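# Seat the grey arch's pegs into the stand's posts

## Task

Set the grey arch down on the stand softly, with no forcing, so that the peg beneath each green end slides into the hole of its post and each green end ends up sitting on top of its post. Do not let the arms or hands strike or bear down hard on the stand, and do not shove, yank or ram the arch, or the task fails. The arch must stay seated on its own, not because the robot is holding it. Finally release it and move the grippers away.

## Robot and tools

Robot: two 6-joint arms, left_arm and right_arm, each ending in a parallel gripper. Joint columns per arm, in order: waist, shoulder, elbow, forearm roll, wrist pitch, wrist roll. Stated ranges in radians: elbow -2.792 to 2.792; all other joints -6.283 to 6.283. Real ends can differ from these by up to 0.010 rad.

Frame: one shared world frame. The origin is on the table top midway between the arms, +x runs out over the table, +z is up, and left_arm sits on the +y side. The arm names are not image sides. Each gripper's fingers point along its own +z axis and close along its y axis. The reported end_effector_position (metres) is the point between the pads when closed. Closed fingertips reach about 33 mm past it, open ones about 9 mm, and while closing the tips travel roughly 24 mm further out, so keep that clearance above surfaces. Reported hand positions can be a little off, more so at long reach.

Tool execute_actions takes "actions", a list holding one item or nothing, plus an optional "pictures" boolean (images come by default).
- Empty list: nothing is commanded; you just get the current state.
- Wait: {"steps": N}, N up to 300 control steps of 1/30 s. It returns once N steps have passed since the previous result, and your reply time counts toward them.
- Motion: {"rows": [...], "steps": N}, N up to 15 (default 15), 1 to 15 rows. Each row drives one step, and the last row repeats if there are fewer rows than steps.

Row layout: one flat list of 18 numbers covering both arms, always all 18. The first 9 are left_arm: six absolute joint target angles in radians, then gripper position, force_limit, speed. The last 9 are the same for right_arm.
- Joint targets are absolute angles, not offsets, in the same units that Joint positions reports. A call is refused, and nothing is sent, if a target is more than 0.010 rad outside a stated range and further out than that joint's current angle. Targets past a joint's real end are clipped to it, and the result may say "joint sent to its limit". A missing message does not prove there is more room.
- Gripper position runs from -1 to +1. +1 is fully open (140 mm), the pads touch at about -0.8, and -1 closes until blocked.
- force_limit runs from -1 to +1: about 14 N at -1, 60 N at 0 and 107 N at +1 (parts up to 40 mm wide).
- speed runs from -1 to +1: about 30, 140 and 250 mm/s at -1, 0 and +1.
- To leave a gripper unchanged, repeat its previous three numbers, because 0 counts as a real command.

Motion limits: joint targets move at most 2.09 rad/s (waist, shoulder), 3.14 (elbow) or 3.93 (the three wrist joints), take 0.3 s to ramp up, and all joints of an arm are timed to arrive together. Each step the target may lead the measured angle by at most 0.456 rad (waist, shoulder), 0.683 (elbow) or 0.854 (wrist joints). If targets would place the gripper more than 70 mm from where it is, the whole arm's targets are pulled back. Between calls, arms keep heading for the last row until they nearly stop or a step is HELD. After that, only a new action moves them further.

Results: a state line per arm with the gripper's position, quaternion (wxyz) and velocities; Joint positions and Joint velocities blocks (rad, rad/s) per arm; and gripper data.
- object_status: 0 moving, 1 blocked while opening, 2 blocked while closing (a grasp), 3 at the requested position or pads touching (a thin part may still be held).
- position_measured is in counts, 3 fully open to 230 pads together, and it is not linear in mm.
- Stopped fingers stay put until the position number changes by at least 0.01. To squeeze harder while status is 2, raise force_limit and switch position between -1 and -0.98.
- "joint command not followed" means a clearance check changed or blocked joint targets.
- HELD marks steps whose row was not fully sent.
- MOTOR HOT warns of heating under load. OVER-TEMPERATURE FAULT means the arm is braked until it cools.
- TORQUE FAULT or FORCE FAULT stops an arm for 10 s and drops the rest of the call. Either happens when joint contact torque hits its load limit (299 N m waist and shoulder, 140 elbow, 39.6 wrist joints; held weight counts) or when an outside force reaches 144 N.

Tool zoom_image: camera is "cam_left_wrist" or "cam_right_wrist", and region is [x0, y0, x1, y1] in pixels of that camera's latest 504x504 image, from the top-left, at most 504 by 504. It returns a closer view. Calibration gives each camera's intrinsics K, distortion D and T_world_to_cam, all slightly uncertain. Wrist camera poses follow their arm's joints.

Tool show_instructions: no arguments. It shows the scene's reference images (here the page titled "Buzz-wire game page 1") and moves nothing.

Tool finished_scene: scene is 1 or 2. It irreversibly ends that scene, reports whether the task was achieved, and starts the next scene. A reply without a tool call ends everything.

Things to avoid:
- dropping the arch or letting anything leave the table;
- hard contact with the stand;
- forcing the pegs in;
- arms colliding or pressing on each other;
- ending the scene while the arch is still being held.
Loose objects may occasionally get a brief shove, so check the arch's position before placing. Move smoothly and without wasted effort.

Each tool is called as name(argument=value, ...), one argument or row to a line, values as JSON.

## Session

execute_actions(
  actions=[],
)

Scene clock: 0.00 s of 4600.00 s.
left_arm: end_effector_position=(+0.7214, +0.7831, +0.3890) position_measured=3 object_status=3 end_effector_quat_wxyz=(+0.024, +0.658, -0.719, +0.222) end_effector_velocity=(-0.000, -0.000, +0.000) end_effector_angular_velocity=(-0.000, +0.001, -0.000) | right_arm: end_effector_position=(+0.8465, +0.2243, +0.3162) position_measured=3 object_status=3 end_effector_quat_wxyz=(-0.324, +0.068, +0.678, +0.657) end_effector_velocity=(+0.000, -0.000, -0.000) end_effector_angular_velocity=(+0.000, +0.000, -0.000)
Joint positions: left_arm=[ 0.666  0.231  1.462 -0.453  1.431  3.85 ] | right_arm=[ 0.603  1.169  0.587  1.656  1.513 -1.204]
Joint velocities: left_arm=[-0.    -0.    -0.     0.     0.001 -0.   ] | right_arm=[-0.     0.     0.001  0.     0.    -0.   ]
camera_calibration (this result's frames):
cam_left_wrist: T_world_to_cam=[[-0.944279, 0.156755, -0.289422, 0.664539], [0.154116, 0.987533, 0.0320347, -0.890653], [0.290835, -0.0143549, -0.956665, 0.357745], [0, 0, 0, 1]] pos_world=[0.660729, 0.780515, 0.563106]
cam_right_wrist: T_world_to_cam=[[0.377819, 0.0491476, 0.924574, -0.623465], [0.925619, -0.0437128, -0.375923, -0.638808], [0.02194, 0.997835, -0.0620076, -0.0328723], [0, 0, 0, 1]] pos_world=[0.827572, 0.0355188, 0.334258]

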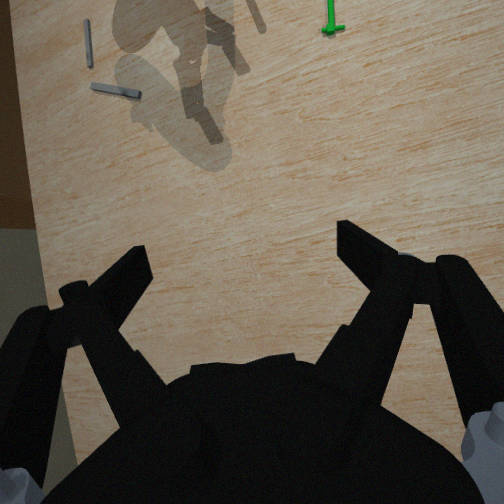

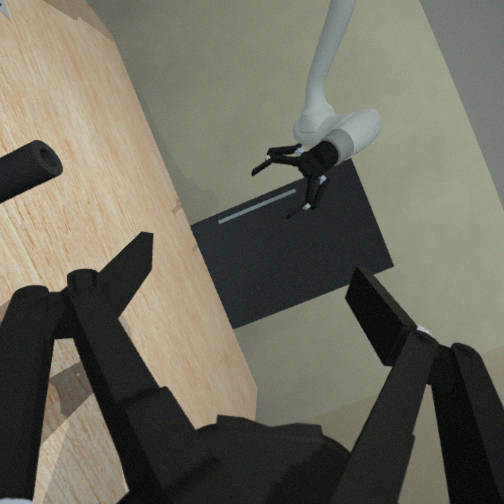

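execute_actions(
  actions=[
    {"rows": [[0.666, 0.231, 1.462, -0.453, 1.431, 3.85, 1, 0, 0, 0.603, 0.85, 0.75, 1.656, 1.513, -1.204, 1, 0, 0]], "steps": 15},
  ],
  pictures=true,
)

Scene clock: 37.87 s of 4600.00 s.
left_arm: end_effector_position=(+0.7212, +0.7831, +0.3884) position_measured=3 object_status=3 end_effector_quat_wxyz=(+0.025, +0.659, -0.719, +0.221) end_effector_velocity=(+0.000, -0.000, -0.001) end_effector_angular_velocity=(-0.002, +0.001, +0.000) | right_arm: end_effector_position=(+0.7678, +0.1880, +0.5490) position_measured=3 object_status=3 end_effector_quat_wxyz=(-0.282, +0.016, +0.677, +0.679) end_effector_velocity=(-0.222, -0.102, +0.474) end_effector_angular_velocity=(+0.132, -0.278, +0.001)
Joint positions: left_arm=[ 0.666  0.231  1.462 -0.453  1.431  3.85 ] | right_arm=[ 0.603  0.882  0.734  1.656  1.513 -1.204]
Joint velocities: left_arm=[ 0.     0.001  0.    -0.001  0.     0.   ] | right_arm=[ 0.    -0.618  0.312  0.003  0.001 -0.002]
Steps of this call (steps 1 to 90: nothing new was sent; then 34.37 s passed at rest; steps 91 to 105: all 15 steps of this action). Readings (joint positions | what the end effector reports):
91: left_arm=[0.666 0.231 1.462 -0.453 1.431 3.850] | right_arm=[0.603 1.168 0.588 1.656 1.513 -1.204] | left_arm position_measured=3 object_status=3 | right_arm position_measured=3 object_status=3
92: left_arm=[0.666 0.231 1.462 -0.453 1.431 3.850] | right_arm=[0.603 1.164 0.590 1.656 1.513 -1.204] | left_arm position_measured=3 object_status=3 | right_arm position_measured=3 object_status=3
94: left_arm=[0.666 0.231 1.462 -0.453 1.431 3.850] | right_arm=[0.603 1.133 0.606 1.656 1.513 -1.204] | left_arm position_measured=3 object_status=3 | right_arm position_measured=3 object_status=3
98: left_arm=[0.666 0.231 1.462 -0.453 1.431 3.850] | right_arm=[0.603 1.041 0.653 1.656 1.513 -1.204] | left_arm position_measured=3 object_status=3 | right_arm position_measured=3 object_status=3
105: the state above
camera_calibration (this result's frames):
cam_left_wrist: T_world_to_cam=[[-0.944588, 0.156832, -0.288371, 0.663916], [0.154316, 0.987516, 0.0315885, -0.890561], [0.289725, -0.0146621, -0.956998, 0.358387], [0, 0, 0, 1]] pos_world=[0.660721, 0.780576, 0.562561]
cam_right_wrist: T_world_to_cam=[[0.256642, -0.00698267, 0.966481, -0.726601], [0.966165, -0.0247196, -0.256737, -0.580216], [0.0256838, 0.99967, 0.000402322, -0.018002], [0, 0, 0, 1]] pos_world=[0.747523, -0.00142033, 0.55329]

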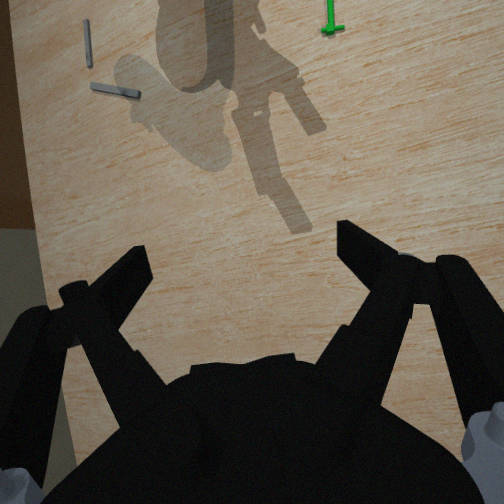

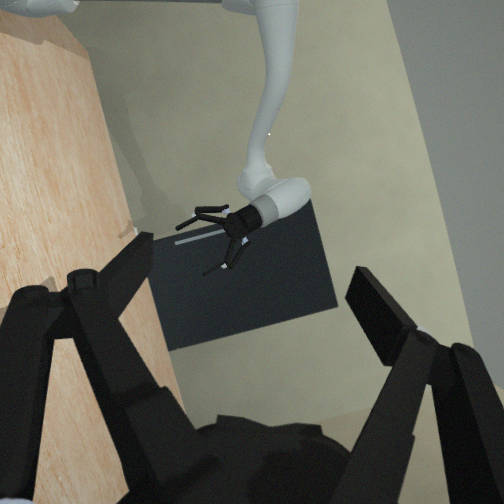

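execute_actions(
  actions=[
    {"rows": [[0.666, 0.231, 1.462, -0.453, 1.431, 3.85, 1, 0, 0, 0.7475, 0.6563, 0.7550, 0.0, 1.7303, -0.9921, 1, 0, 0]], "steps": 15},
  ],
  pictures=false,
)

execute_actions(
  actions=[
    {"steps": 15},
  ],
  pictures=true,
)

Scene clock: 46.53 s of 4600.00 s.
left_arm: end_effector_position=(+0.7212, +0.7831, +0.3884) position_measured=3 object_status=3 end_effector_quat_wxyz=(+0.025, +0.659, -0.719, +0.221) end_effector_velocity=(+0.000, +0.000, -0.001) end_effector_angular_velocity=(-0.000, +0.001, -0.000) | right_arm: end_effector_position=(+0.6473, +0.1327, +0.4432) position_measured=3 object_status=3 end_effector_quat_wxyz=(-0.189, -0.046, +0.921, +0.338) end_effector_velocity=(+0.098, -0.367, -0.337) end_effector_angular_velocity=(-1.876, -0.982, -0.075)
Joint positions: left_arm=[ 0.666  0.231  1.462 -0.453  1.431  3.85 ] | right_arm=[ 0.702  0.717  0.753  0.8    1.662 -1.059]
Joint velocities: left_arm=[-0.     0.001 -0.    -0.    -0.     0.   ] | right_arm=[ 0.13  -0.174  0.005 -2.107  0.196  0.191]
Steps of this call (steps 1 to 30: the robot went on to your last target; steps 31 to 90: nothing new was sent; then 5.17 s passed at rest; steps 91 to 105: all 15 steps of this action). Readings (joint positions | what the end effector reports):
91: left_arm=[0.666 0.231 1.462 -0.453 1.431 3.850] | right_arm=[0.603 0.850 0.750 1.656 1.513 -1.204] | left_arm position_measured=3 object_status=3 | right_arm position_measured=3 object_status=3
92: left_arm=[0.666 0.231 1.462 -0.453 1.431 3.850] | right_arm=[0.604 0.848 0.750 1.647 1.515 -1.202] | left_arm position_measured=3 object_status=3 | right_arm position_measured=3 object_status=3
94: left_arm=[0.666 0.231 1.462 -0.453 1.431 3.850] | right_arm=[0.614 0.835 0.750 1.587 1.530 -1.187] | left_arm position_measured=3 object_status=3 | right_arm position_measured=3 object_status=3
98: left_arm=[0.666 0.231 1.462 -0.453 1.431 3.850] | right_arm=[0.653 0.783 0.751 1.334 1.587 -1.131] | left_arm position_measured=3 object_status=3 | right_arm position_measured=3 object_status=3
105: the state above

Scene clock: 47.03 s of 4600.00 s.
left_arm: end_effector_position=(+0.7212, +0.7831, +0.3884) position_measured=3 object_status=3 end_effector_quat_wxyz=(+0.025, +0.659, -0.719, +0.221) end_effector_velocity=(-0.000, +0.000, -0.000) end_effector_angular_velocity=(+0.001, +0.000, +0.000) | right_arm: end_effector_position=(+0.7213, -0.0502, +0.3999) position_measured=3 object_status=3 end_effector_quat_wxyz=(-0.000, +0.001, +1.000, +0.000) end_effector_velocity=(+0.002, -0.005, +0.000) end_effector_angular_velocity=(-0.014, -0.008, -0.003)
Joint positions: left_arm=[ 0.666  0.231  1.462 -0.453  1.431  3.85 ] | right_arm=[ 0.747  0.656  0.755  0.001  1.73  -0.992]
Joint velocities: left_arm=[-0.    -0.     0.     0.001 -0.    -0.   ] | right_arm=[ 0.    -0.    -0.    -0.016  0.001  0.001]
Steps of this call (steps 1 to 15: the robot went on to your last target). Readings (joint positions | what the end effector reports):
1: left_arm=[0.666 0.231 1.462 -0.453 1.431 3.850] | right_arm=[0.706 0.711 0.754 0.729 1.668 -1.053] | left_arm position_measured=3 object_status=3 | right_arm position_measured=3 object_status=3
2: left_arm=[0.666 0.231 1.462 -0.453 1.431 3.850] | right_arm=[0.710 0.706 0.754 0.660 1.674 -1.047] | left_arm position_measured=3 object_status=3 | right_arm position_measured=3 object_status=3
4: left_arm=[0.666 0.231 1.462 -0.453 1.431 3.850] | right_arm=[0.718 0.696 0.754 0.523 1.686 -1.036] | left_arm position_measured=3 object_status=3 | right_arm position_measured=3 object_status=3
8: left_arm=[0.666 0.231 1.462 -0.453 1.431 3.850] | right_arm=[0.733 0.676 0.754 0.257 1.708 -1.013] | left_arm position_measured=3 object_status=3 | right_arm position_measured=3 object_status=3
15: the state above
camera_calibration (this result's frames):
cam_left_wrist: T_world_to_cam=[[-0.944592, 0.156838, -0.288355, 0.663887], [0.154318, 0.987516, 0.031599, -0.890583], [0.289711, -0.0146502, -0.957002, 0.358382], [0, 0, 0, 1]] pos_world=[0.660709, 0.780593, 0.562549]
cam_right_wrist: T_world_to_cam=[[-0.174635, 0.984421, 0.0204485, 0.166966], [0.907128, 0.152778, 0.392144, -0.787445], [0.382911, 0.0870314, -0.919676, 0.285819], [0, 0, 0, 1]] pos_world=[0.634029, -0.0689365, 0.568239]

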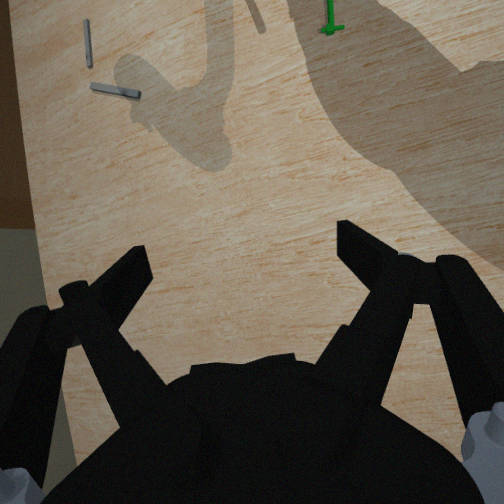

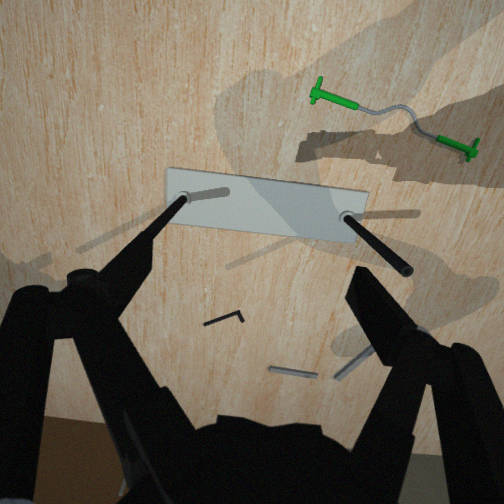

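zoom_image(
  camera="cam_right_wrist",
  region=[290, 40, 504, 254],
)

zoom_image(
  camera="cam_right_wrist",
  region=[140, 130, 440, 300],
)

Region (290, 40, 504, 254) of cam_right_wrist's 504x504 image, scaled by 2.355, with more detail than that image has.

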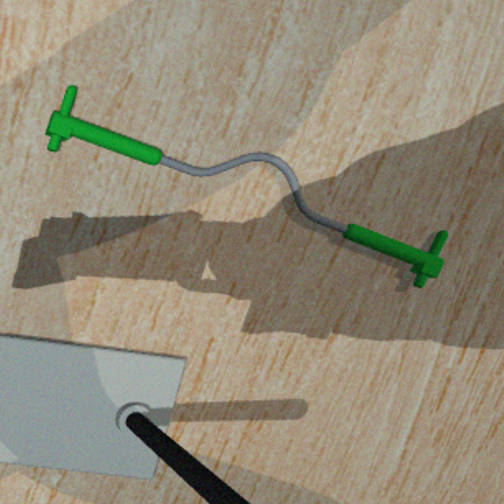

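Region (140, 130, 440, 300) of cam_right_wrist's 504x504 image, scaled by 1.680, with more detail than that image has; it fills the top 286 rows of this view, and the rest is white.

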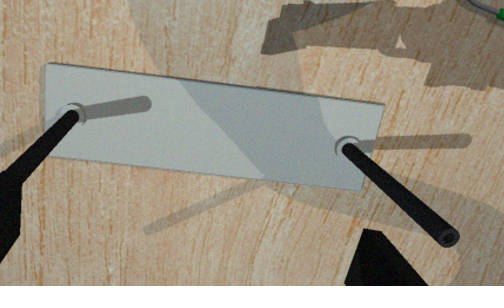

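execute_actions(
  actions=[
    {"rows": [[-0.6356, 0.2467, 1.8931, 0.0, 1.0017, 2.5187, -0.3, 0, 0.5, 0.1042, 0.6563, 0.7550, 0.0, 1.7303, -0.9921, 1, 0, 0]], "steps": 15},
  ],
  pictures=false,
)

execute_actions(
  actions=[
    {"rows": [[-0.6356, 0.2467, 1.8931, 0.0, 1.0017, 2.5187, -0.3, 0, 0.5, 0.1042, 0.7527, 1.4104, 1.5038, 1.6700, -0.5957, 1, 0, 0]], "steps": 15},
  ],
  pictures=false,
)

execute_actions(
  actions=[
    {"steps": 15},
  ],
  pictures=true,
)

Scene clock: 82.97 s of 4600.00 s.
left_arm: end_effector_position=(+0.7269, +0.6239, +0.2263) position_measured=145 object_status=0 end_effector_quat_wxyz=(+0.053, +0.776, -0.623, +0.078) end_effector_velocity=(-0.011, -0.458, -0.248) end_effector_angular_velocity=(+0.327, +0.386, +0.521) | right_arm: end_effector_position=(+0.8383, -0.2769, +0.4001) position_measured=3 object_status=3 end_effector_quat_wxyz=(+0.000, +0.138, +0.990, -0.000) end_effector_velocity=(+0.197, -0.560, +0.000) end_effector_angular_velocity=(+0.000, -0.001, -0.638)
Joint positions: left_arm=[ 0.331  0.24   1.7   -0.203  1.194  3.224] | right_arm=[ 0.473  0.656  0.755 -0.     1.73  -0.992]
Joint velocities: left_arm=[-0.865  0.014  0.407  0.426 -0.404 -1.491] | right_arm=[-0.638 -0.001  0.001 -0.    -0.001  0.   ]
Steps of this call (steps 1 to 15: the robot went on to your last target; steps 16 to 90: nothing new was sent; then 32.43 s passed at rest; steps 91 to 105: all 15 steps of this action). Readings (joint positions | what the end effector reports):
91: left_arm=[0.666 0.231 1.462 -0.453 1.431 3.850] | right_arm=[0.747 0.656 0.755 -0.000 1.730 -0.992] | left_arm position_measured=3 object_status=0 | right_arm position_measured=3 object_status=3
92: left_arm=[0.662 0.231 1.466 -0.448 1.427 3.842] | right_arm=[0.743 0.656 0.755 -0.000 1.730 -0.992] | left_arm position_measured=8 object_status=0 | right_arm position_measured=3 object_status=3
94: left_arm=[0.630 0.232 1.496 -0.417 1.397 3.782] | right_arm=[0.712 0.656 0.755 -0.000 1.730 -0.992] | left_arm position_measured=29 object_status=0 | right_arm position_measured=3 object_status=3
98: left_arm=[0.528 0.235 1.583 -0.326 1.311 3.590] | right_arm=[0.624 0.656 0.755 -0.000 1.730 -0.992] | left_arm position_measured=72 object_status=0 | right_arm position_measured=3 object_status=3
105: the state above

Scene clock: 83.47 s of 4600.00 s.
left_arm: end_effector_position=(+0.6938, +0.3757, +0.1535) position_measured=167 object_status=3 end_effector_quat_wxyz=(+0.026, +0.774, -0.633, +0.015) end_effector_velocity=(-0.136, -0.497, -0.074) end_effector_angular_velocity=(+0.134, +0.008, -0.426) | right_arm: end_effector_position=(+0.7675, -0.2832, +0.2217) position_measured=3 object_status=3 end_effector_quat_wxyz=(-0.371, +0.403, +0.792, +0.268) end_effector_velocity=(+0.061, +0.347, +0.205) end_effector_angular_velocity=(+3.223, +1.992, -2.517)
Joint positions: left_arm=[-0.113  0.244  1.828 -0.069  1.067  2.757] | right_arm=[ 0.201  0.725  1.216  0.833  1.688 -0.714]
Joint velocities: left_arm=[-0.869  0.006  0.138  0.144 -0.138 -0.505] | right_arm=[-0.624  0.187  1.234  3.83  -0.111  0.745]
Steps of this call (steps 1 to 15: all 15 steps of this action). Readings (joint positions | what the end effector reports):
1: left_arm=[0.302 0.240 1.714 -0.189 1.181 3.175] | right_arm=[0.452 0.656 0.755 -0.000 1.730 -0.992] | left_arm position_measured=156 object_status=0 | right_arm position_measured=3 object_status=3
2: left_arm=[0.272 0.241 1.726 -0.176 1.168 3.130] | right_arm=[0.433 0.656 0.759 0.005 1.730 -0.989] | left_arm position_measured=164 object_status=0 | right_arm position_measured=3 object_status=3
4: left_arm=[0.213 0.241 1.749 -0.152 1.146 3.047] | right_arm=[0.407 0.662 0.799 0.058 1.725 -0.965] | left_arm position_measured=167 object_status=0 | right_arm position_measured=3 object_status=3
8: left_arm=[0.094 0.243 1.785 -0.114 1.109 2.914] | right_arm=[0.345 0.681 0.925 0.239 1.714 -0.889] | left_arm position_measured=167 object_status=3 | right_arm position_measured=3 object_status=3
15: the state above

Scene clock: 83.97 s of 4600.00 s.
left_arm: end_effector_position=(+0.5784, +0.1424, +0.1250) position_measured=167 object_status=3 end_effector_quat_wxyz=(+0.004, +0.683, -0.730, +0.001) end_effector_velocity=(-0.317, -0.402, -0.052) end_effector_angular_velocity=(+0.079, -0.051, -0.544) | right_arm: end_effector_position=(+0.8308, -0.2792, +0.2930) position_measured=3 object_status=3 end_effector_quat_wxyz=(+0.513, -0.487, -0.513, -0.487) end_effector_velocity=(-0.000, +0.000, -0.000) end_effector_angular_velocity=(+0.001, +0.001, -0.000)
Joint positions: left_arm=[-0.553  0.246  1.883 -0.01   1.012  2.555] | right_arm=[ 0.104  0.753  1.41   1.504  1.67  -0.596]
Joint velocities: left_arm=[-0.869  0.004  0.105  0.11  -0.104 -0.383] | right_arm=[0.    0.001 0.001 0.001 0.    0.   ]
Steps of this call (steps 1 to 15: the robot went on to your last target). Readings (joint positions | what the end effector reports):
1: left_arm=[-0.142 0.244 1.832 -0.064 1.062 2.741] | right_arm=[0.181 0.730 1.255 0.959 1.684 -0.690] | left_arm position_measured=167 object_status=3 | right_arm position_measured=3 object_status=3
2: left_arm=[-0.171 0.245 1.837 -0.059 1.058 2.726] | right_arm=[0.164 0.735 1.289 1.071 1.681 -0.669] | left_arm position_measured=167 object_status=3 | right_arm position_measured=3 object_status=3
4: left_arm=[-0.230 0.245 1.844 -0.052 1.051 2.698] | right_arm=[0.137 0.743 1.343 1.259 1.676 -0.636] | left_arm position_measured=167 object_status=3 | right_arm position_measured=3 object_status=3
8: left_arm=[-0.347 0.245 1.858 -0.037 1.036 2.646] | right_arm=[0.107 0.752 1.404 1.478 1.671 -0.600] | left_arm position_measured=167 object_status=3 | right_arm position_measured=3 object_status=3
15: the state above
camera_calibration (this result's frames):
cam_left_wrist: T_world_to_cam=[[-0.982291, 0.18294, 0.0404595, 0.530519], [0.185999, 0.926152, 0.328095, -0.274184], [0.02255, 0.32981, -0.943778, 0.242099], [0, 0, 0, 1]] pos_world=[0.566663, 0.077036, 0.296981]
cam_right_wrist: T_world_to_cam=[[0.983713, 0.0326055, 0.176767, -0.860194], [0.175626, -0.383766, -0.906575, 0.0286432], [0.0382778, 0.922854, -0.383242, 0.527995], [0, 0, 0, 1]] pos_world=[0.820942, -0.448223, 0.380371]

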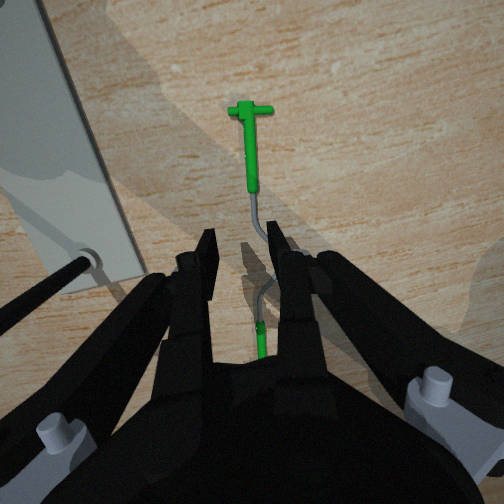

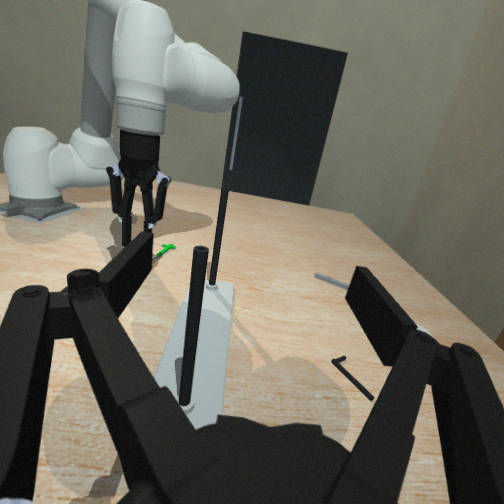

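execute_actions(
  actions=[
    {"steps": 5},
  ],
  pictures=true,
)

zoom_image(
  camera="cam_left_wrist",
  region=[170, 140, 330, 300],
)

Scene clock: 86.77 s of 4600.00 s.
left_arm: end_effector_position=(+0.5470, +0.1055, +0.1200) position_measured=167 object_status=3 end_effector_quat_wxyz=(-0.000, +0.664, -0.748, +0.000) end_effector_velocity=(-0.000, -0.000, -0.000) end_effector_angular_velocity=(-0.001, +0.000, +0.001) | right_arm: end_effector_position=(+0.8308, -0.2792, +0.2929) position_measured=3 object_status=3 end_effector_quat_wxyz=(+0.513, -0.487, -0.513, -0.487) end_effector_velocity=(+0.000, -0.000, -0.001) end_effector_angular_velocity=(+0.000, +0.002, -0.001)
Joint positions: left_arm=[-0.636  0.247  1.893  0.     1.002  2.519] | right_arm=[ 0.104  0.753  1.41   1.504  1.67  -0.596]
Joint velocities: left_arm=[-0.     0.     0.    -0.001 -0.001  0.   ] | right_arm=[-0.     0.001  0.001  0.001 -0.     0.   ]
Steps of this call (steps 1 to 30: the robot went on to your last target; steps 31 to 84: nothing new was sent). Readings (joint positions | what the end effector reports):
1: left_arm=[-0.582 0.246 1.887 -0.007 1.008 2.542] | right_arm=[0.104 0.753 1.410 1.504 1.670 -0.596] | left_arm position_measured=167 object_status=3 | right_arm position_measured=3 object_status=3
2: left_arm=[-0.606 0.247 1.890 -0.004 1.005 2.532] | right_arm=[0.104 0.753 1.410 1.504 1.670 -0.596] | left_arm position_measured=167 object_status=3 | right_arm position_measured=3 object_status=3
4: left_arm=[-0.633 0.247 1.893 -0.000 1.002 2.520] | right_arm=[0.104 0.753 1.410 1.504 1.670 -0.596] | left_arm position_measured=167 object_status=3 | right_arm position_measured=3 object_status=3
8: left_arm=[-0.635 0.247 1.893 0.000 1.002 2.519] | right_arm=[0.104 0.753 1.410 1.504 1.670 -0.596] | left_arm position_measured=167 object_status=3 | right_arm position_measured=3 object_status=3
84: the state above
All arms were judged still, so your last target was given up. Only a new action makes them travel on or press farther. Fingers that are still opening or closing keep moving.
camera_calibration (this result's frames):
cam_left_wrist: T_world_to_cam=[[-0.971768, 0.233052, 0.036787, 0.495984], [0.23167, 0.913001, 0.335796, -0.257055], [0.0446715, 0.334838, -0.941216, 0.237363], [0, 0, 0, 1]] pos_world=[0.53093, 0.0396226, 0.291482]
cam_right_wrist: T_world_to_cam=[[0.98374, 0.0324587, 0.17664, -0.860247], [0.175455, -0.383716, -0.90663, 0.028729], [0.0383518, 0.92288, -0.383172, 0.527956], [0, 0, 0, 1]] pos_world=[0.820971, -0.448294, 0.380299]

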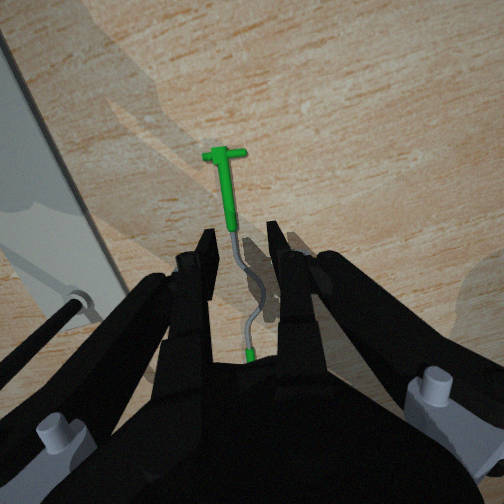

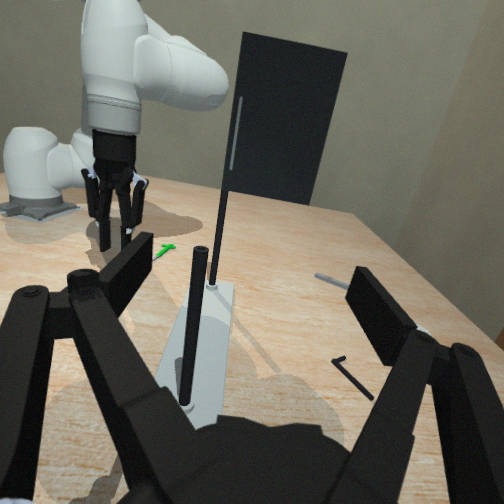

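Region (170, 140, 330, 300) of cam_left_wrist's 504x504 image, scaled by 3.150, with more detail than that image has.

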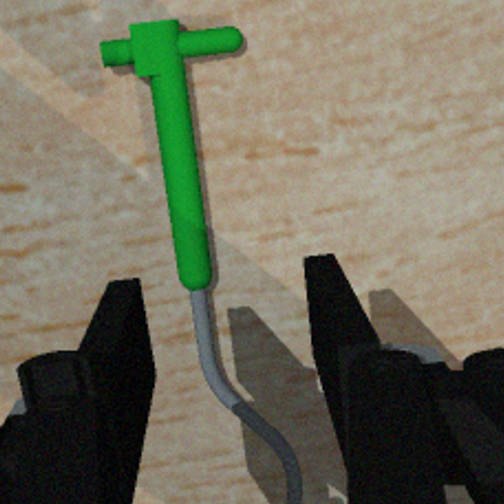

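execute_actions(
  actions=[
    {"rows": [[-0.6346, 0.3383, 1.9201, 0.0, 0.8832, 2.4925, -0.3, 0, 0.5, 0.1042, 0.7527, 1.4104, 1.5038, 1.6700, -0.5957, 1, 0, 0]], "steps": 15},
  ],
  pictures=true,
)

zoom_image(
  camera="cam_left_wrist",
  region=[170, 140, 330, 300],
)

Scene clock: 97.20 s of 4600.00 s.
left_arm: end_effector_position=(+0.5586, +0.0958, +0.0500) position_measured=167 object_status=3 end_effector_quat_wxyz=(+0.000, +0.674, -0.738, -0.000) end_effector_velocity=(+0.001, -0.000, +0.001) end_effector_angular_velocity=(-0.000, -0.001, -0.001) | right_arm: end_effector_position=(+0.8308, -0.2792, +0.2929) position_measured=3 object_status=3 end_effector_quat_wxyz=(+0.513, -0.487, -0.513, -0.487) end_effector_velocity=(-0.000, +0.000, -0.001) end_effector_angular_velocity=(+0.000, +0.002, +0.000)
Joint positions: left_arm=[-0.635  0.338  1.92   0.     0.883  2.493] | right_arm=[ 0.104  0.753  1.41   1.504  1.67  -0.596]
Joint velocities: left_arm=[ 0.    -0.    -0.002  0.001  0.001  0.   ] | right_arm=[ 0.     0.001  0.001 -0.     0.    -0.001]
Steps of this call (steps 1 to 90: nothing new was sent; then 6.93 s passed at rest; steps 91 to 105: all 15 steps of this action). Readings (joint positions | what the end effector reports):
91: left_arm=[-0.636 0.247 1.893 0.000 1.001 2.519] | right_arm=[0.104 0.753 1.410 1.504 1.670 -0.596] | left_arm position_measured=167 object_status=3 | right_arm position_measured=3 object_status=3
92: left_arm=[-0.636 0.251 1.894 0.000 0.995 2.517] | right_arm=[0.104 0.753 1.410 1.504 1.670 -0.596] | left_arm position_measured=167 object_status=3 | right_arm position_measured=3 object_status=3
94: left_arm=[-0.636 0.282 1.903 0.000 0.954 2.508] | right_arm=[0.104 0.753 1.410 1.504 1.670 -0.596] | left_arm position_measured=167 object_status=3 | right_arm position_measured=3 object_status=3
98: left_arm=[-0.635 0.338 1.920 0.000 0.884 2.493] | right_arm=[0.104 0.753 1.410 1.504 1.670 -0.596] | left_arm position_measured=167 object_status=3 | right_arm position_measured=3 object_status=3
105: the state above
camera_calibration (this result's frames):
cam_left_wrist: T_world_to_cam=[[-0.977735, 0.206544, 0.0370729, 0.517999], [0.206851, 0.918887, 0.335946, -0.213999], [0.0353218, 0.336135, -0.941151, 0.179267], [0, 0, 0, 1]] pos_world=[0.544399, 0.0293936, 0.221406]
cam_right_wrist: T_world_to_cam=[[0.98374, 0.0324586, 0.176641, -0.860247], [0.175455, -0.383716, -0.90663, 0.0287289], [0.0383519, 0.92288, -0.383172, 0.527955], [0, 0, 0, 1]] pos_world=[0.820971, -0.448294, 0.380299]

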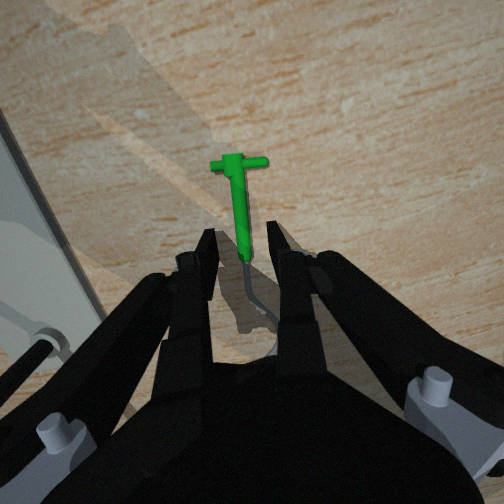

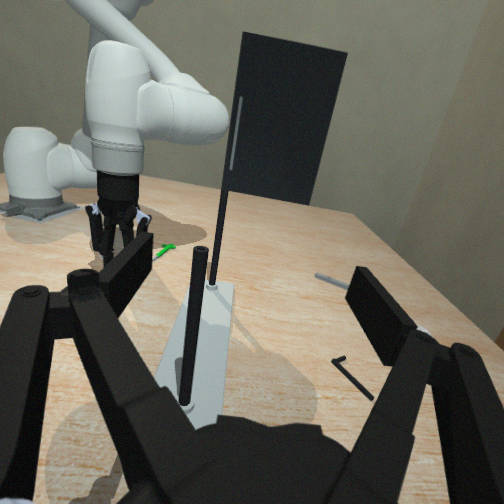

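Region (170, 140, 330, 300) of cam_left_wrist's 504x504 image, scaled by 3.150, with more detail than that image has.

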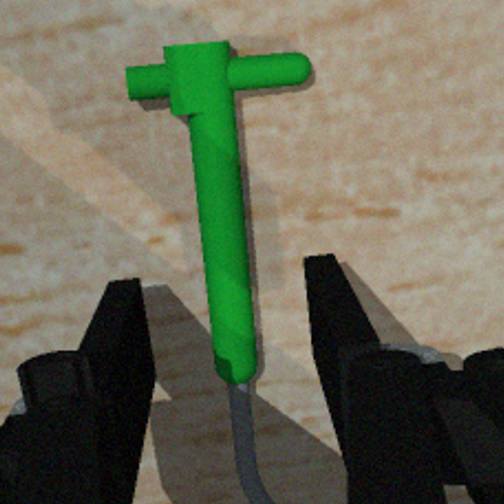

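execute_actions(
  actions=[
    {"rows": [[-0.6362, 0.3522, 1.9323, 0.0, 0.8571, 2.4909, -0.3, 0, 0.5, 0.1042, 0.7527, 1.4104, 1.5038, 1.6700, -0.5957, 1, 0, 0]], "steps": 12},
  ],
  pictures=false,
)

execute_actions(
  actions=[
    {"rows": [[-0.6362, 0.3522, 1.9323, 0.0, 0.8571, 2.4909, -1, 0.2, -0.3, 0.1042, 0.7527, 1.4104, 1.5038, 1.6700, -0.5957, 1, 0, 0]], "steps": 15},
  ],
  pictures=false,
)

execute_actions(
  actions=[
    {"steps": 6},
  ],
  pictures=true,
)

Scene clock: 108.10 s of 4600.00 s.
left_arm: end_effector_position=(+0.5570, +0.0958, +0.0359) position_measured=167 object_status=3 end_effector_quat_wxyz=(+0.000, +0.674, -0.738, -0.000) end_effector_velocity=(-0.000, -0.000, -0.000) end_effector_angular_velocity=(-0.000, +0.000, +0.000) | right_arm: end_effector_position=(+0.8308, -0.2792, +0.2929) position_measured=3 object_status=3 end_effector_quat_wxyz=(+0.513, -0.487, -0.513, -0.487) end_effector_velocity=(+0.001, -0.000, -0.001) end_effector_angular_velocity=(-0.001, -0.000, -0.000)
Joint positions: left_arm=[-0.636  0.352  1.932 -0.     0.857  2.491] | right_arm=[ 0.104  0.753  1.41   1.504  1.67  -0.596]
Joint velocities: left_arm=[-0.  0. -0. -0. -0. -0.] | right_arm=[ 0.     0.001 -0.002 -0.001 -0.001  0.   ]
Steps of this call (steps 1 to 15: the robot went on to your last target; steps 16 to 90: nothing new was sent; then 7.50 s passed at rest; steps 91 to 102: all 12 steps of this action). Readings (joint positions | what the end effector reports):
91: left_arm=[-0.635 0.339 1.920 -0.000 0.883 2.492] | right_arm=[0.104 0.753 1.410 1.504 1.670 -0.596] | left_arm position_measured=167 object_status=3 | right_arm position_measured=3 object_status=3
92: left_arm=[-0.635 0.343 1.923 -0.000 0.874 2.492] | right_arm=[0.104 0.753 1.410 1.504 1.670 -0.596] | left_arm position_measured=167 object_status=3 | right_arm position_measured=3 object_status=3
94: left_arm=[-0.636 0.353 1.932 -0.000 0.858 2.491] | right_arm=[0.104 0.753 1.410 1.504 1.670 -0.596] | left_arm position_measured=167 object_status=3 | right_arm position_measured=3 object_status=3
98: left_arm=[-0.636 0.352 1.932 -0.000 0.857 2.491] | right_arm=[0.104 0.753 1.410 1.504 1.670 -0.596] | left_arm position_measured=167 object_status=3 | right_arm position_measured=3 object_status=3
102: the state above

Scene clock: 108.60 s of 4600.00 s.
left_arm: end_effector_position=(+0.5572, +0.0957, +0.0361) position_measured=218 object_status=0 end_effector_quat_wxyz=(+0.000, +0.674, -0.738, +0.000) end_effector_velocity=(+0.000, -0.000, -0.001) end_effector_angular_velocity=(+0.001, +0.000, -0.000) | right_arm: end_effector_position=(+0.8308, -0.2792, +0.2929) position_measured=3 object_status=3 end_effector_quat_wxyz=(+0.513, -0.487, -0.513, -0.487) end_effector_velocity=(+0.000, -0.000, +0.001) end_effector_angular_velocity=(+0.001, -0.001, +0.001)
Joint positions: left_arm=[-0.636  0.352  1.932 -0.     0.857  2.491] | right_arm=[ 0.104  0.753  1.41   1.504  1.67  -0.596]
Joint velocities: left_arm=[-0.     0.001 -0.     0.    -0.     0.   ] | right_arm=[-0.     0.    -0.001  0.     0.001  0.   ]
Steps of this call (steps 1 to 15: all 15 steps of this action). Readings (joint positions | what the end effector reports):
1: left_arm=[-0.636 0.352 1.932 -0.000 0.857 2.491] | right_arm=[0.104 0.753 1.410 1.504 1.670 -0.596] | left_arm position_measured=167 object_status=0 | right_arm position_measured=3 object_status=3
2: left_arm=[-0.636 0.352 1.932 -0.000 0.857 2.491] | right_arm=[0.104 0.753 1.410 1.504 1.670 -0.596] | left_arm position_measured=170 object_status=0 | right_arm position_measured=3 object_status=3
4: left_arm=[-0.636 0.352 1.932 -0.000 0.857 2.491] | right_arm=[0.104 0.753 1.410 1.504 1.670 -0.596] | left_arm position_measured=182 object_status=0 | right_arm position_measured=3 object_status=3
8: left_arm=[-0.636 0.352 1.932 -0.000 0.857 2.491] | right_arm=[0.104 0.753 1.410 1.504 1.670 -0.596] | left_arm position_measured=205 object_status=0 | right_arm position_measured=3 object_status=3
15: the state above

Scene clock: 108.80 s of 4600.00 s.
left_arm: end_effector_position=(+0.5572, +0.0957, +0.0361) position_measured=218 object_status=2 end_effector_quat_wxyz=(-0.000, +0.674, -0.738, +0.000) end_effector_velocity=(+0.000, +0.000, -0.000) end_effector_angular_velocity=(+0.000, -0.000, -0.001) | right_arm: end_effector_position=(+0.8308, -0.2792, +0.2929) position_measured=3 object_status=3 end_effector_quat_wxyz=(+0.513, -0.487, -0.513, -0.487) end_effector_velocity=(+0.000, -0.000, -0.001) end_effector_angular_velocity=(-0.000, +0.001, -0.000)
Joint positions: left_arm=[-0.636  0.352  1.932 -0.     0.857  2.491] | right_arm=[ 0.104  0.753  1.41   1.504  1.67  -0.596]
Joint velocities: left_arm=[-0.     0.    -0.     0.001 -0.     0.   ] | right_arm=[-0.     0.001 -0.    -0.    -0.    -0.   ]
Steps of this call (steps 1 to 6: the robot went on to your last target). Readings (joint positions | what the end effector reports):
1: left_arm=[-0.636 0.352 1.932 -0.000 0.857 2.491] | right_arm=[0.104 0.753 1.410 1.504 1.670 -0.596] | left_arm position_measured=218 object_status=2 | right_arm position_measured=3 object_status=3
2: left_arm=[-0.636 0.352 1.932 -0.000 0.857 2.491] | right_arm=[0.104 0.753 1.410 1.504 1.670 -0.596] | left_arm position_measured=218 object_status=2 | right_arm position_measured=3 object_status=3
4: left_arm=[-0.636 0.352 1.932 -0.000 0.857 2.491] | right_arm=[0.104 0.753 1.410 1.504 1.670 -0.596] | left_arm position_measured=218 object_status=2 | right_arm position_measured=3 object_status=3
6: the state above
camera_calibration (this result's frames):
cam_left_wrist: T_world_to_cam=[[-0.977757, 0.206499, 0.0367348, 0.517167], [0.206703, 0.918997, 0.335734, -0.208877], [0.0355697, 0.33586, -0.94124, 0.166157], [0, 0, 0, 1]] pos_world=[0.542929, 0.0293572, 0.207523]
cam_right_wrist: T_world_to_cam=[[0.98374, 0.0324587, 0.176641, -0.860247], [0.175455, -0.383716, -0.90663, 0.0287289], [0.0383518, 0.92288, -0.383172, 0.527956], [0, 0, 0, 1]] pos_world=[0.820971, -0.448294, 0.380299]

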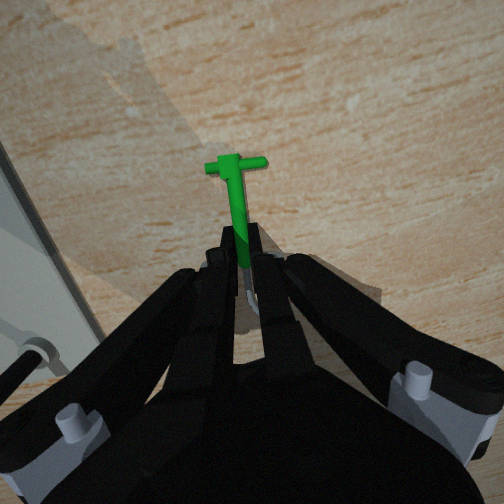

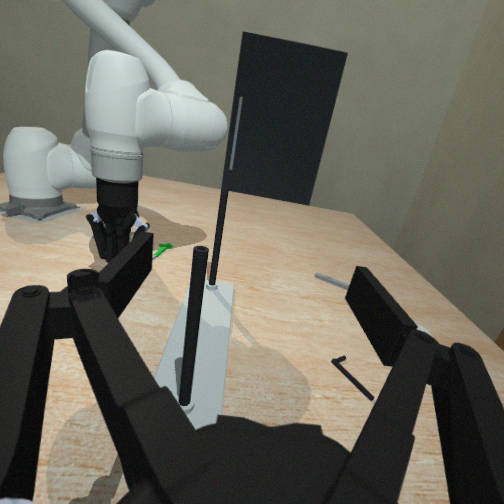

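execute_actions(
  actions=[
    {"rows": [[-0.6362, 0.1513, 1.6595, 0.0, 1.3308, 2.4909, -1, 0.2, -0.3, 0.1042, 0.7527, 1.4104, 1.5038, 1.6700, -0.5957, 1, 0, 0]], "steps": 15},
  ],
  pictures=false,
)

execute_actions(
  actions=[
    {"steps": 5},
  ],
  pictures=true,
)

Scene clock: 120.70 s of 4600.00 s.
left_arm: end_effector_position=(+0.5586, +0.0945, +0.2928) position_measured=218 object_status=2 end_effector_quat_wxyz=(-0.000, +0.674, -0.738, +0.001) end_effector_velocity=(-0.043, +0.039, +0.338) end_effector_angular_velocity=(-0.025, -0.027, +0.000) | right_arm: end_effector_position=(+0.8308, -0.2792, +0.2929) position_measured=3 object_status=3 end_effector_quat_wxyz=(+0.513, -0.487, -0.513, -0.487) end_effector_velocity=(+0.001, +0.000, -0.002) end_effector_angular_velocity=(-0.000, +0.001, +0.000)
Joint positions: left_arm=[-0.636  0.157  1.667  0.     1.317  2.491] | right_arm=[ 0.104  0.753  1.41   1.504  1.67  -0.596]
Joint velocities: left_arm=[-0.    -0.247 -0.334 -0.     0.545 -0.   ] | right_arm=[ 0.     0.003 -0.001 -0.    -0.     0.   ]
Steps of this call (steps 1 to 15: the robot went on to your last target; steps 16 to 90: nothing new was sent; then 8.40 s passed at rest; steps 91 to 105: all 15 steps of this action). Readings (joint positions | what the end effector reports):
91: left_arm=[-0.636 0.352 1.932 0.000 0.858 2.491] | right_arm=[0.104 0.753 1.410 1.504 1.670 -0.596] | left_arm position_measured=218 object_status=2 | right_arm position_measured=3 object_status=3
92: left_arm=[-0.636 0.349 1.929 0.000 0.866 2.491] | right_arm=[0.104 0.753 1.410 1.504 1.670 -0.596] | left_arm position_measured=218 object_status=2 | right_arm position_measured=3 object_status=3
94: left_arm=[-0.636 0.324 1.895 0.000 0.925 2.491] | right_arm=[0.104 0.753 1.410 1.504 1.670 -0.596] | left_arm position_measured=218 object_status=2 | right_arm position_measured=3 object_status=3
98: left_arm=[-0.636 0.259 1.806 0.000 1.077 2.491] | right_arm=[0.104 0.753 1.410 1.504 1.670 -0.596] | left_arm position_measured=218 object_status=2 | right_arm position_measured=3 object_status=3
105: the state above

Scene clock: 120.87 s of 4600.00 s.
left_arm: end_effector_position=(+0.5572, +0.0957, +0.3000) position_measured=218 object_status=2 end_effector_quat_wxyz=(-0.000, +0.674, -0.738, +0.000) end_effector_velocity=(-0.001, +0.000, +0.000) end_effector_angular_velocity=(+0.000, +0.001, -0.000) | right_arm: end_effector_position=(+0.8308, -0.2792, +0.2929) position_measured=3 object_status=3 end_effector_quat_wxyz=(+0.513, -0.487, -0.513, -0.487) end_effector_velocity=(+0.001, +0.000, -0.001) end_effector_angular_velocity=(+0.000, +0.001, -0.000)
Joint positions: left_arm=[-0.636  0.151  1.659  0.     1.331  2.491] | right_arm=[ 0.104  0.753  1.41   1.504  1.67  -0.596]
Joint velocities: left_arm=[ 0.    -0.001  0.    -0.001  0.002  0.   ] | right_arm=[ 0.     0.002 -0.001  0.    -0.     0.   ]
Steps of this call (steps 1 to 5: the robot went on to your last target). Readings (joint positions | what the end effector reports):
1: left_arm=[-0.636 0.152 1.660 0.000 1.328 2.491] | right_arm=[0.104 0.753 1.410 1.504 1.670 -0.596] | left_arm position_measured=218 object_status=2 | right_arm position_measured=3 object_status=3
2: left_arm=[-0.636 0.151 1.659 0.000 1.330 2.491] | right_arm=[0.104 0.753 1.410 1.504 1.670 -0.596] | left_arm position_measured=218 object_status=2 | right_arm position_measured=3 object_status=3
4: left_arm=[-0.636 0.151 1.659 0.000 1.331 2.491] | right_arm=[0.104 0.753 1.410 1.504 1.670 -0.596] | left_arm position_measured=218 object_status=2 | right_arm position_measured=3 object_status=3
5: the state above
camera_calibration (this result's frames):
cam_left_wrist: T_world_to_cam=[[-0.977749, 0.206532, 0.0367641, 0.507454], [0.206737, 0.918925, 0.335912, -0.297606], [0.0355934, 0.336038, -0.941175, 0.414506], [0, 0, 0, 1]] pos_world=[0.542935, 0.0293817, 0.471437]
cam_right_wrist: T_world_to_cam=[[0.98374, 0.0324587, 0.176641, -0.860247], [0.175455, -0.383716, -0.90663, 0.0287288], [0.0383519, 0.92288, -0.383172, 0.527955], [0, 0, 0, 1]] pos_world=[0.820971, -0.448294, 0.380299]

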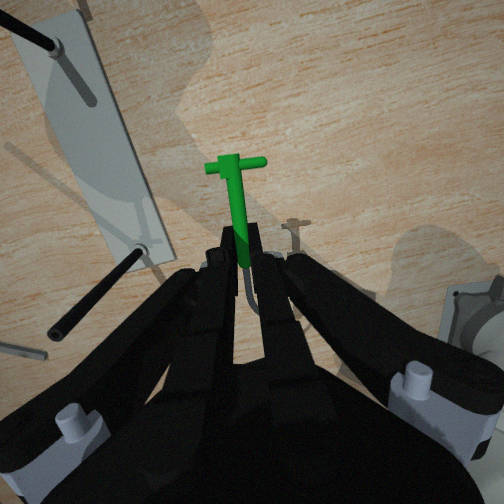

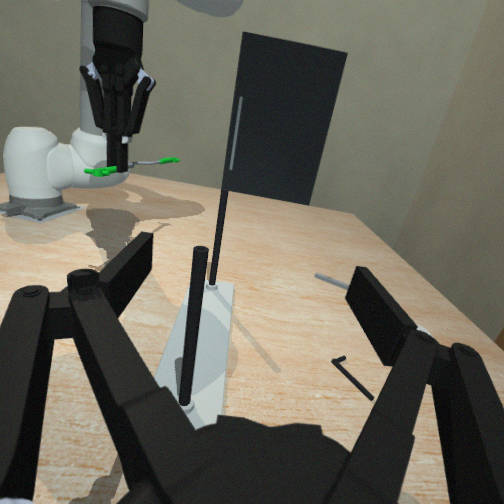

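execute_actions(
  actions=[],
)

Scene clock: 129.23 s of 4600.00 s.
left_arm: end_effector_position=(+0.5571, +0.0957, +0.3000) position_measured=218 object_status=2 end_effector_quat_wxyz=(+0.000, +0.674, -0.738, -0.000) end_effector_velocity=(+0.000, +0.000, +0.000) end_effector_angular_velocity=(-0.000, -0.001, -0.000) | right_arm: end_effector_position=(+0.8308, -0.2792, +0.2929) position_measured=3 object_status=3 end_effector_quat_wxyz=(+0.513, -0.487, -0.513, -0.487) end_effector_velocity=(+0.000, +0.000, -0.001) end_effector_angular_velocity=(-0.001, +0.002, -0.000)
Joint positions: left_arm=[-0.636  0.151  1.66  -0.     1.331  2.491] | right_arm=[ 0.104  0.753  1.41   1.504  1.67  -0.596]
Joint velocities: left_arm=[ 0. -0.  0.  0. -0. -0.] | right_arm=[ 0.     0.001  0.    -0.    -0.001  0.001]
Steps of this call (steps 1 to 30: the robot went on to your last target; steps 31 to 90: nothing new was sent; then 5.37 s passed at rest). Readings (joint positions | what the end effector reports):
1: left_arm=[-0.636 0.151 1.659 0.000 1.331 2.491] | right_arm=[0.104 0.753 1.410 1.504 1.670 -0.596] | left_arm position_measured=218 object_status=2 | right_arm position_measured=3 object_status=3
2: left_arm=[-0.636 0.151 1.659 0.000 1.331 2.491] | right_arm=[0.104 0.753 1.410 1.504 1.670 -0.596] | left_arm position_measured=218 object_status=2 | right_arm position_measured=3 object_status=3
4: left_arm=[-0.636 0.151 1.659 0.000 1.331 2.491] | right_arm=[0.104 0.753 1.410 1.504 1.670 -0.596] | left_arm position_measured=218 object_status=2 | right_arm position_measured=3 object_status=3
8: left_arm=[-0.636 0.151 1.659 0.000 1.331 2.491] | right_arm=[0.104 0.753 1.410 1.504 1.670 -0.596] | left_arm position_measured=218 object_status=2 | right_arm position_measured=3 object_status=3
90: the state above
All arms were judged still, so your last target was given up. Only a new action makes them travel on or press farther. Fingers that are still opening or closing keep moving.
camera_calibration (this result's frames):
cam_left_wrist: T_world_to_cam=[[-0.977746, 0.206525, 0.0368844, 0.507328], [0.206775, 0.918949, 0.335823, -0.297609], [0.0354609, 0.335976, -0.941203, 0.414624], [0, 0, 0, 1]] pos_world=[0.542873, 0.0294079, 0.471476]
cam_right_wrist: T_world_to_cam=[[0.98374, 0.0324586, 0.17664, -0.860247], [0.175455, -0.383716, -0.90663, 0.028729], [0.0383519, 0.92288, -0.383172, 0.527956], [0, 0, 0, 1]] pos_world=[0.820971, -0.448294, 0.380299]

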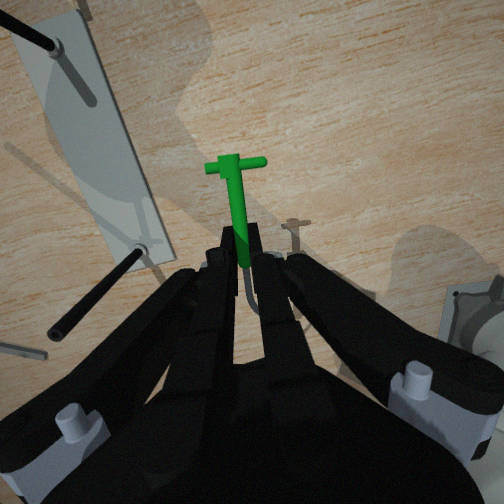

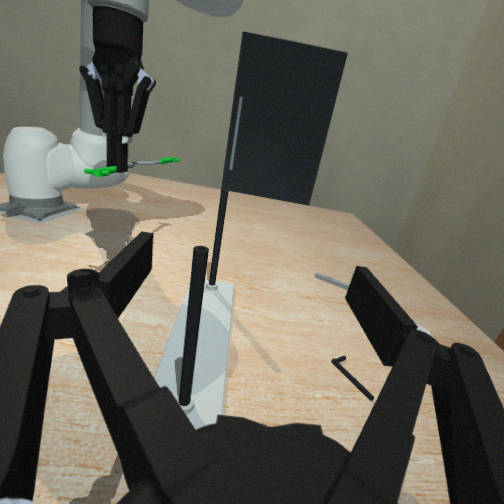

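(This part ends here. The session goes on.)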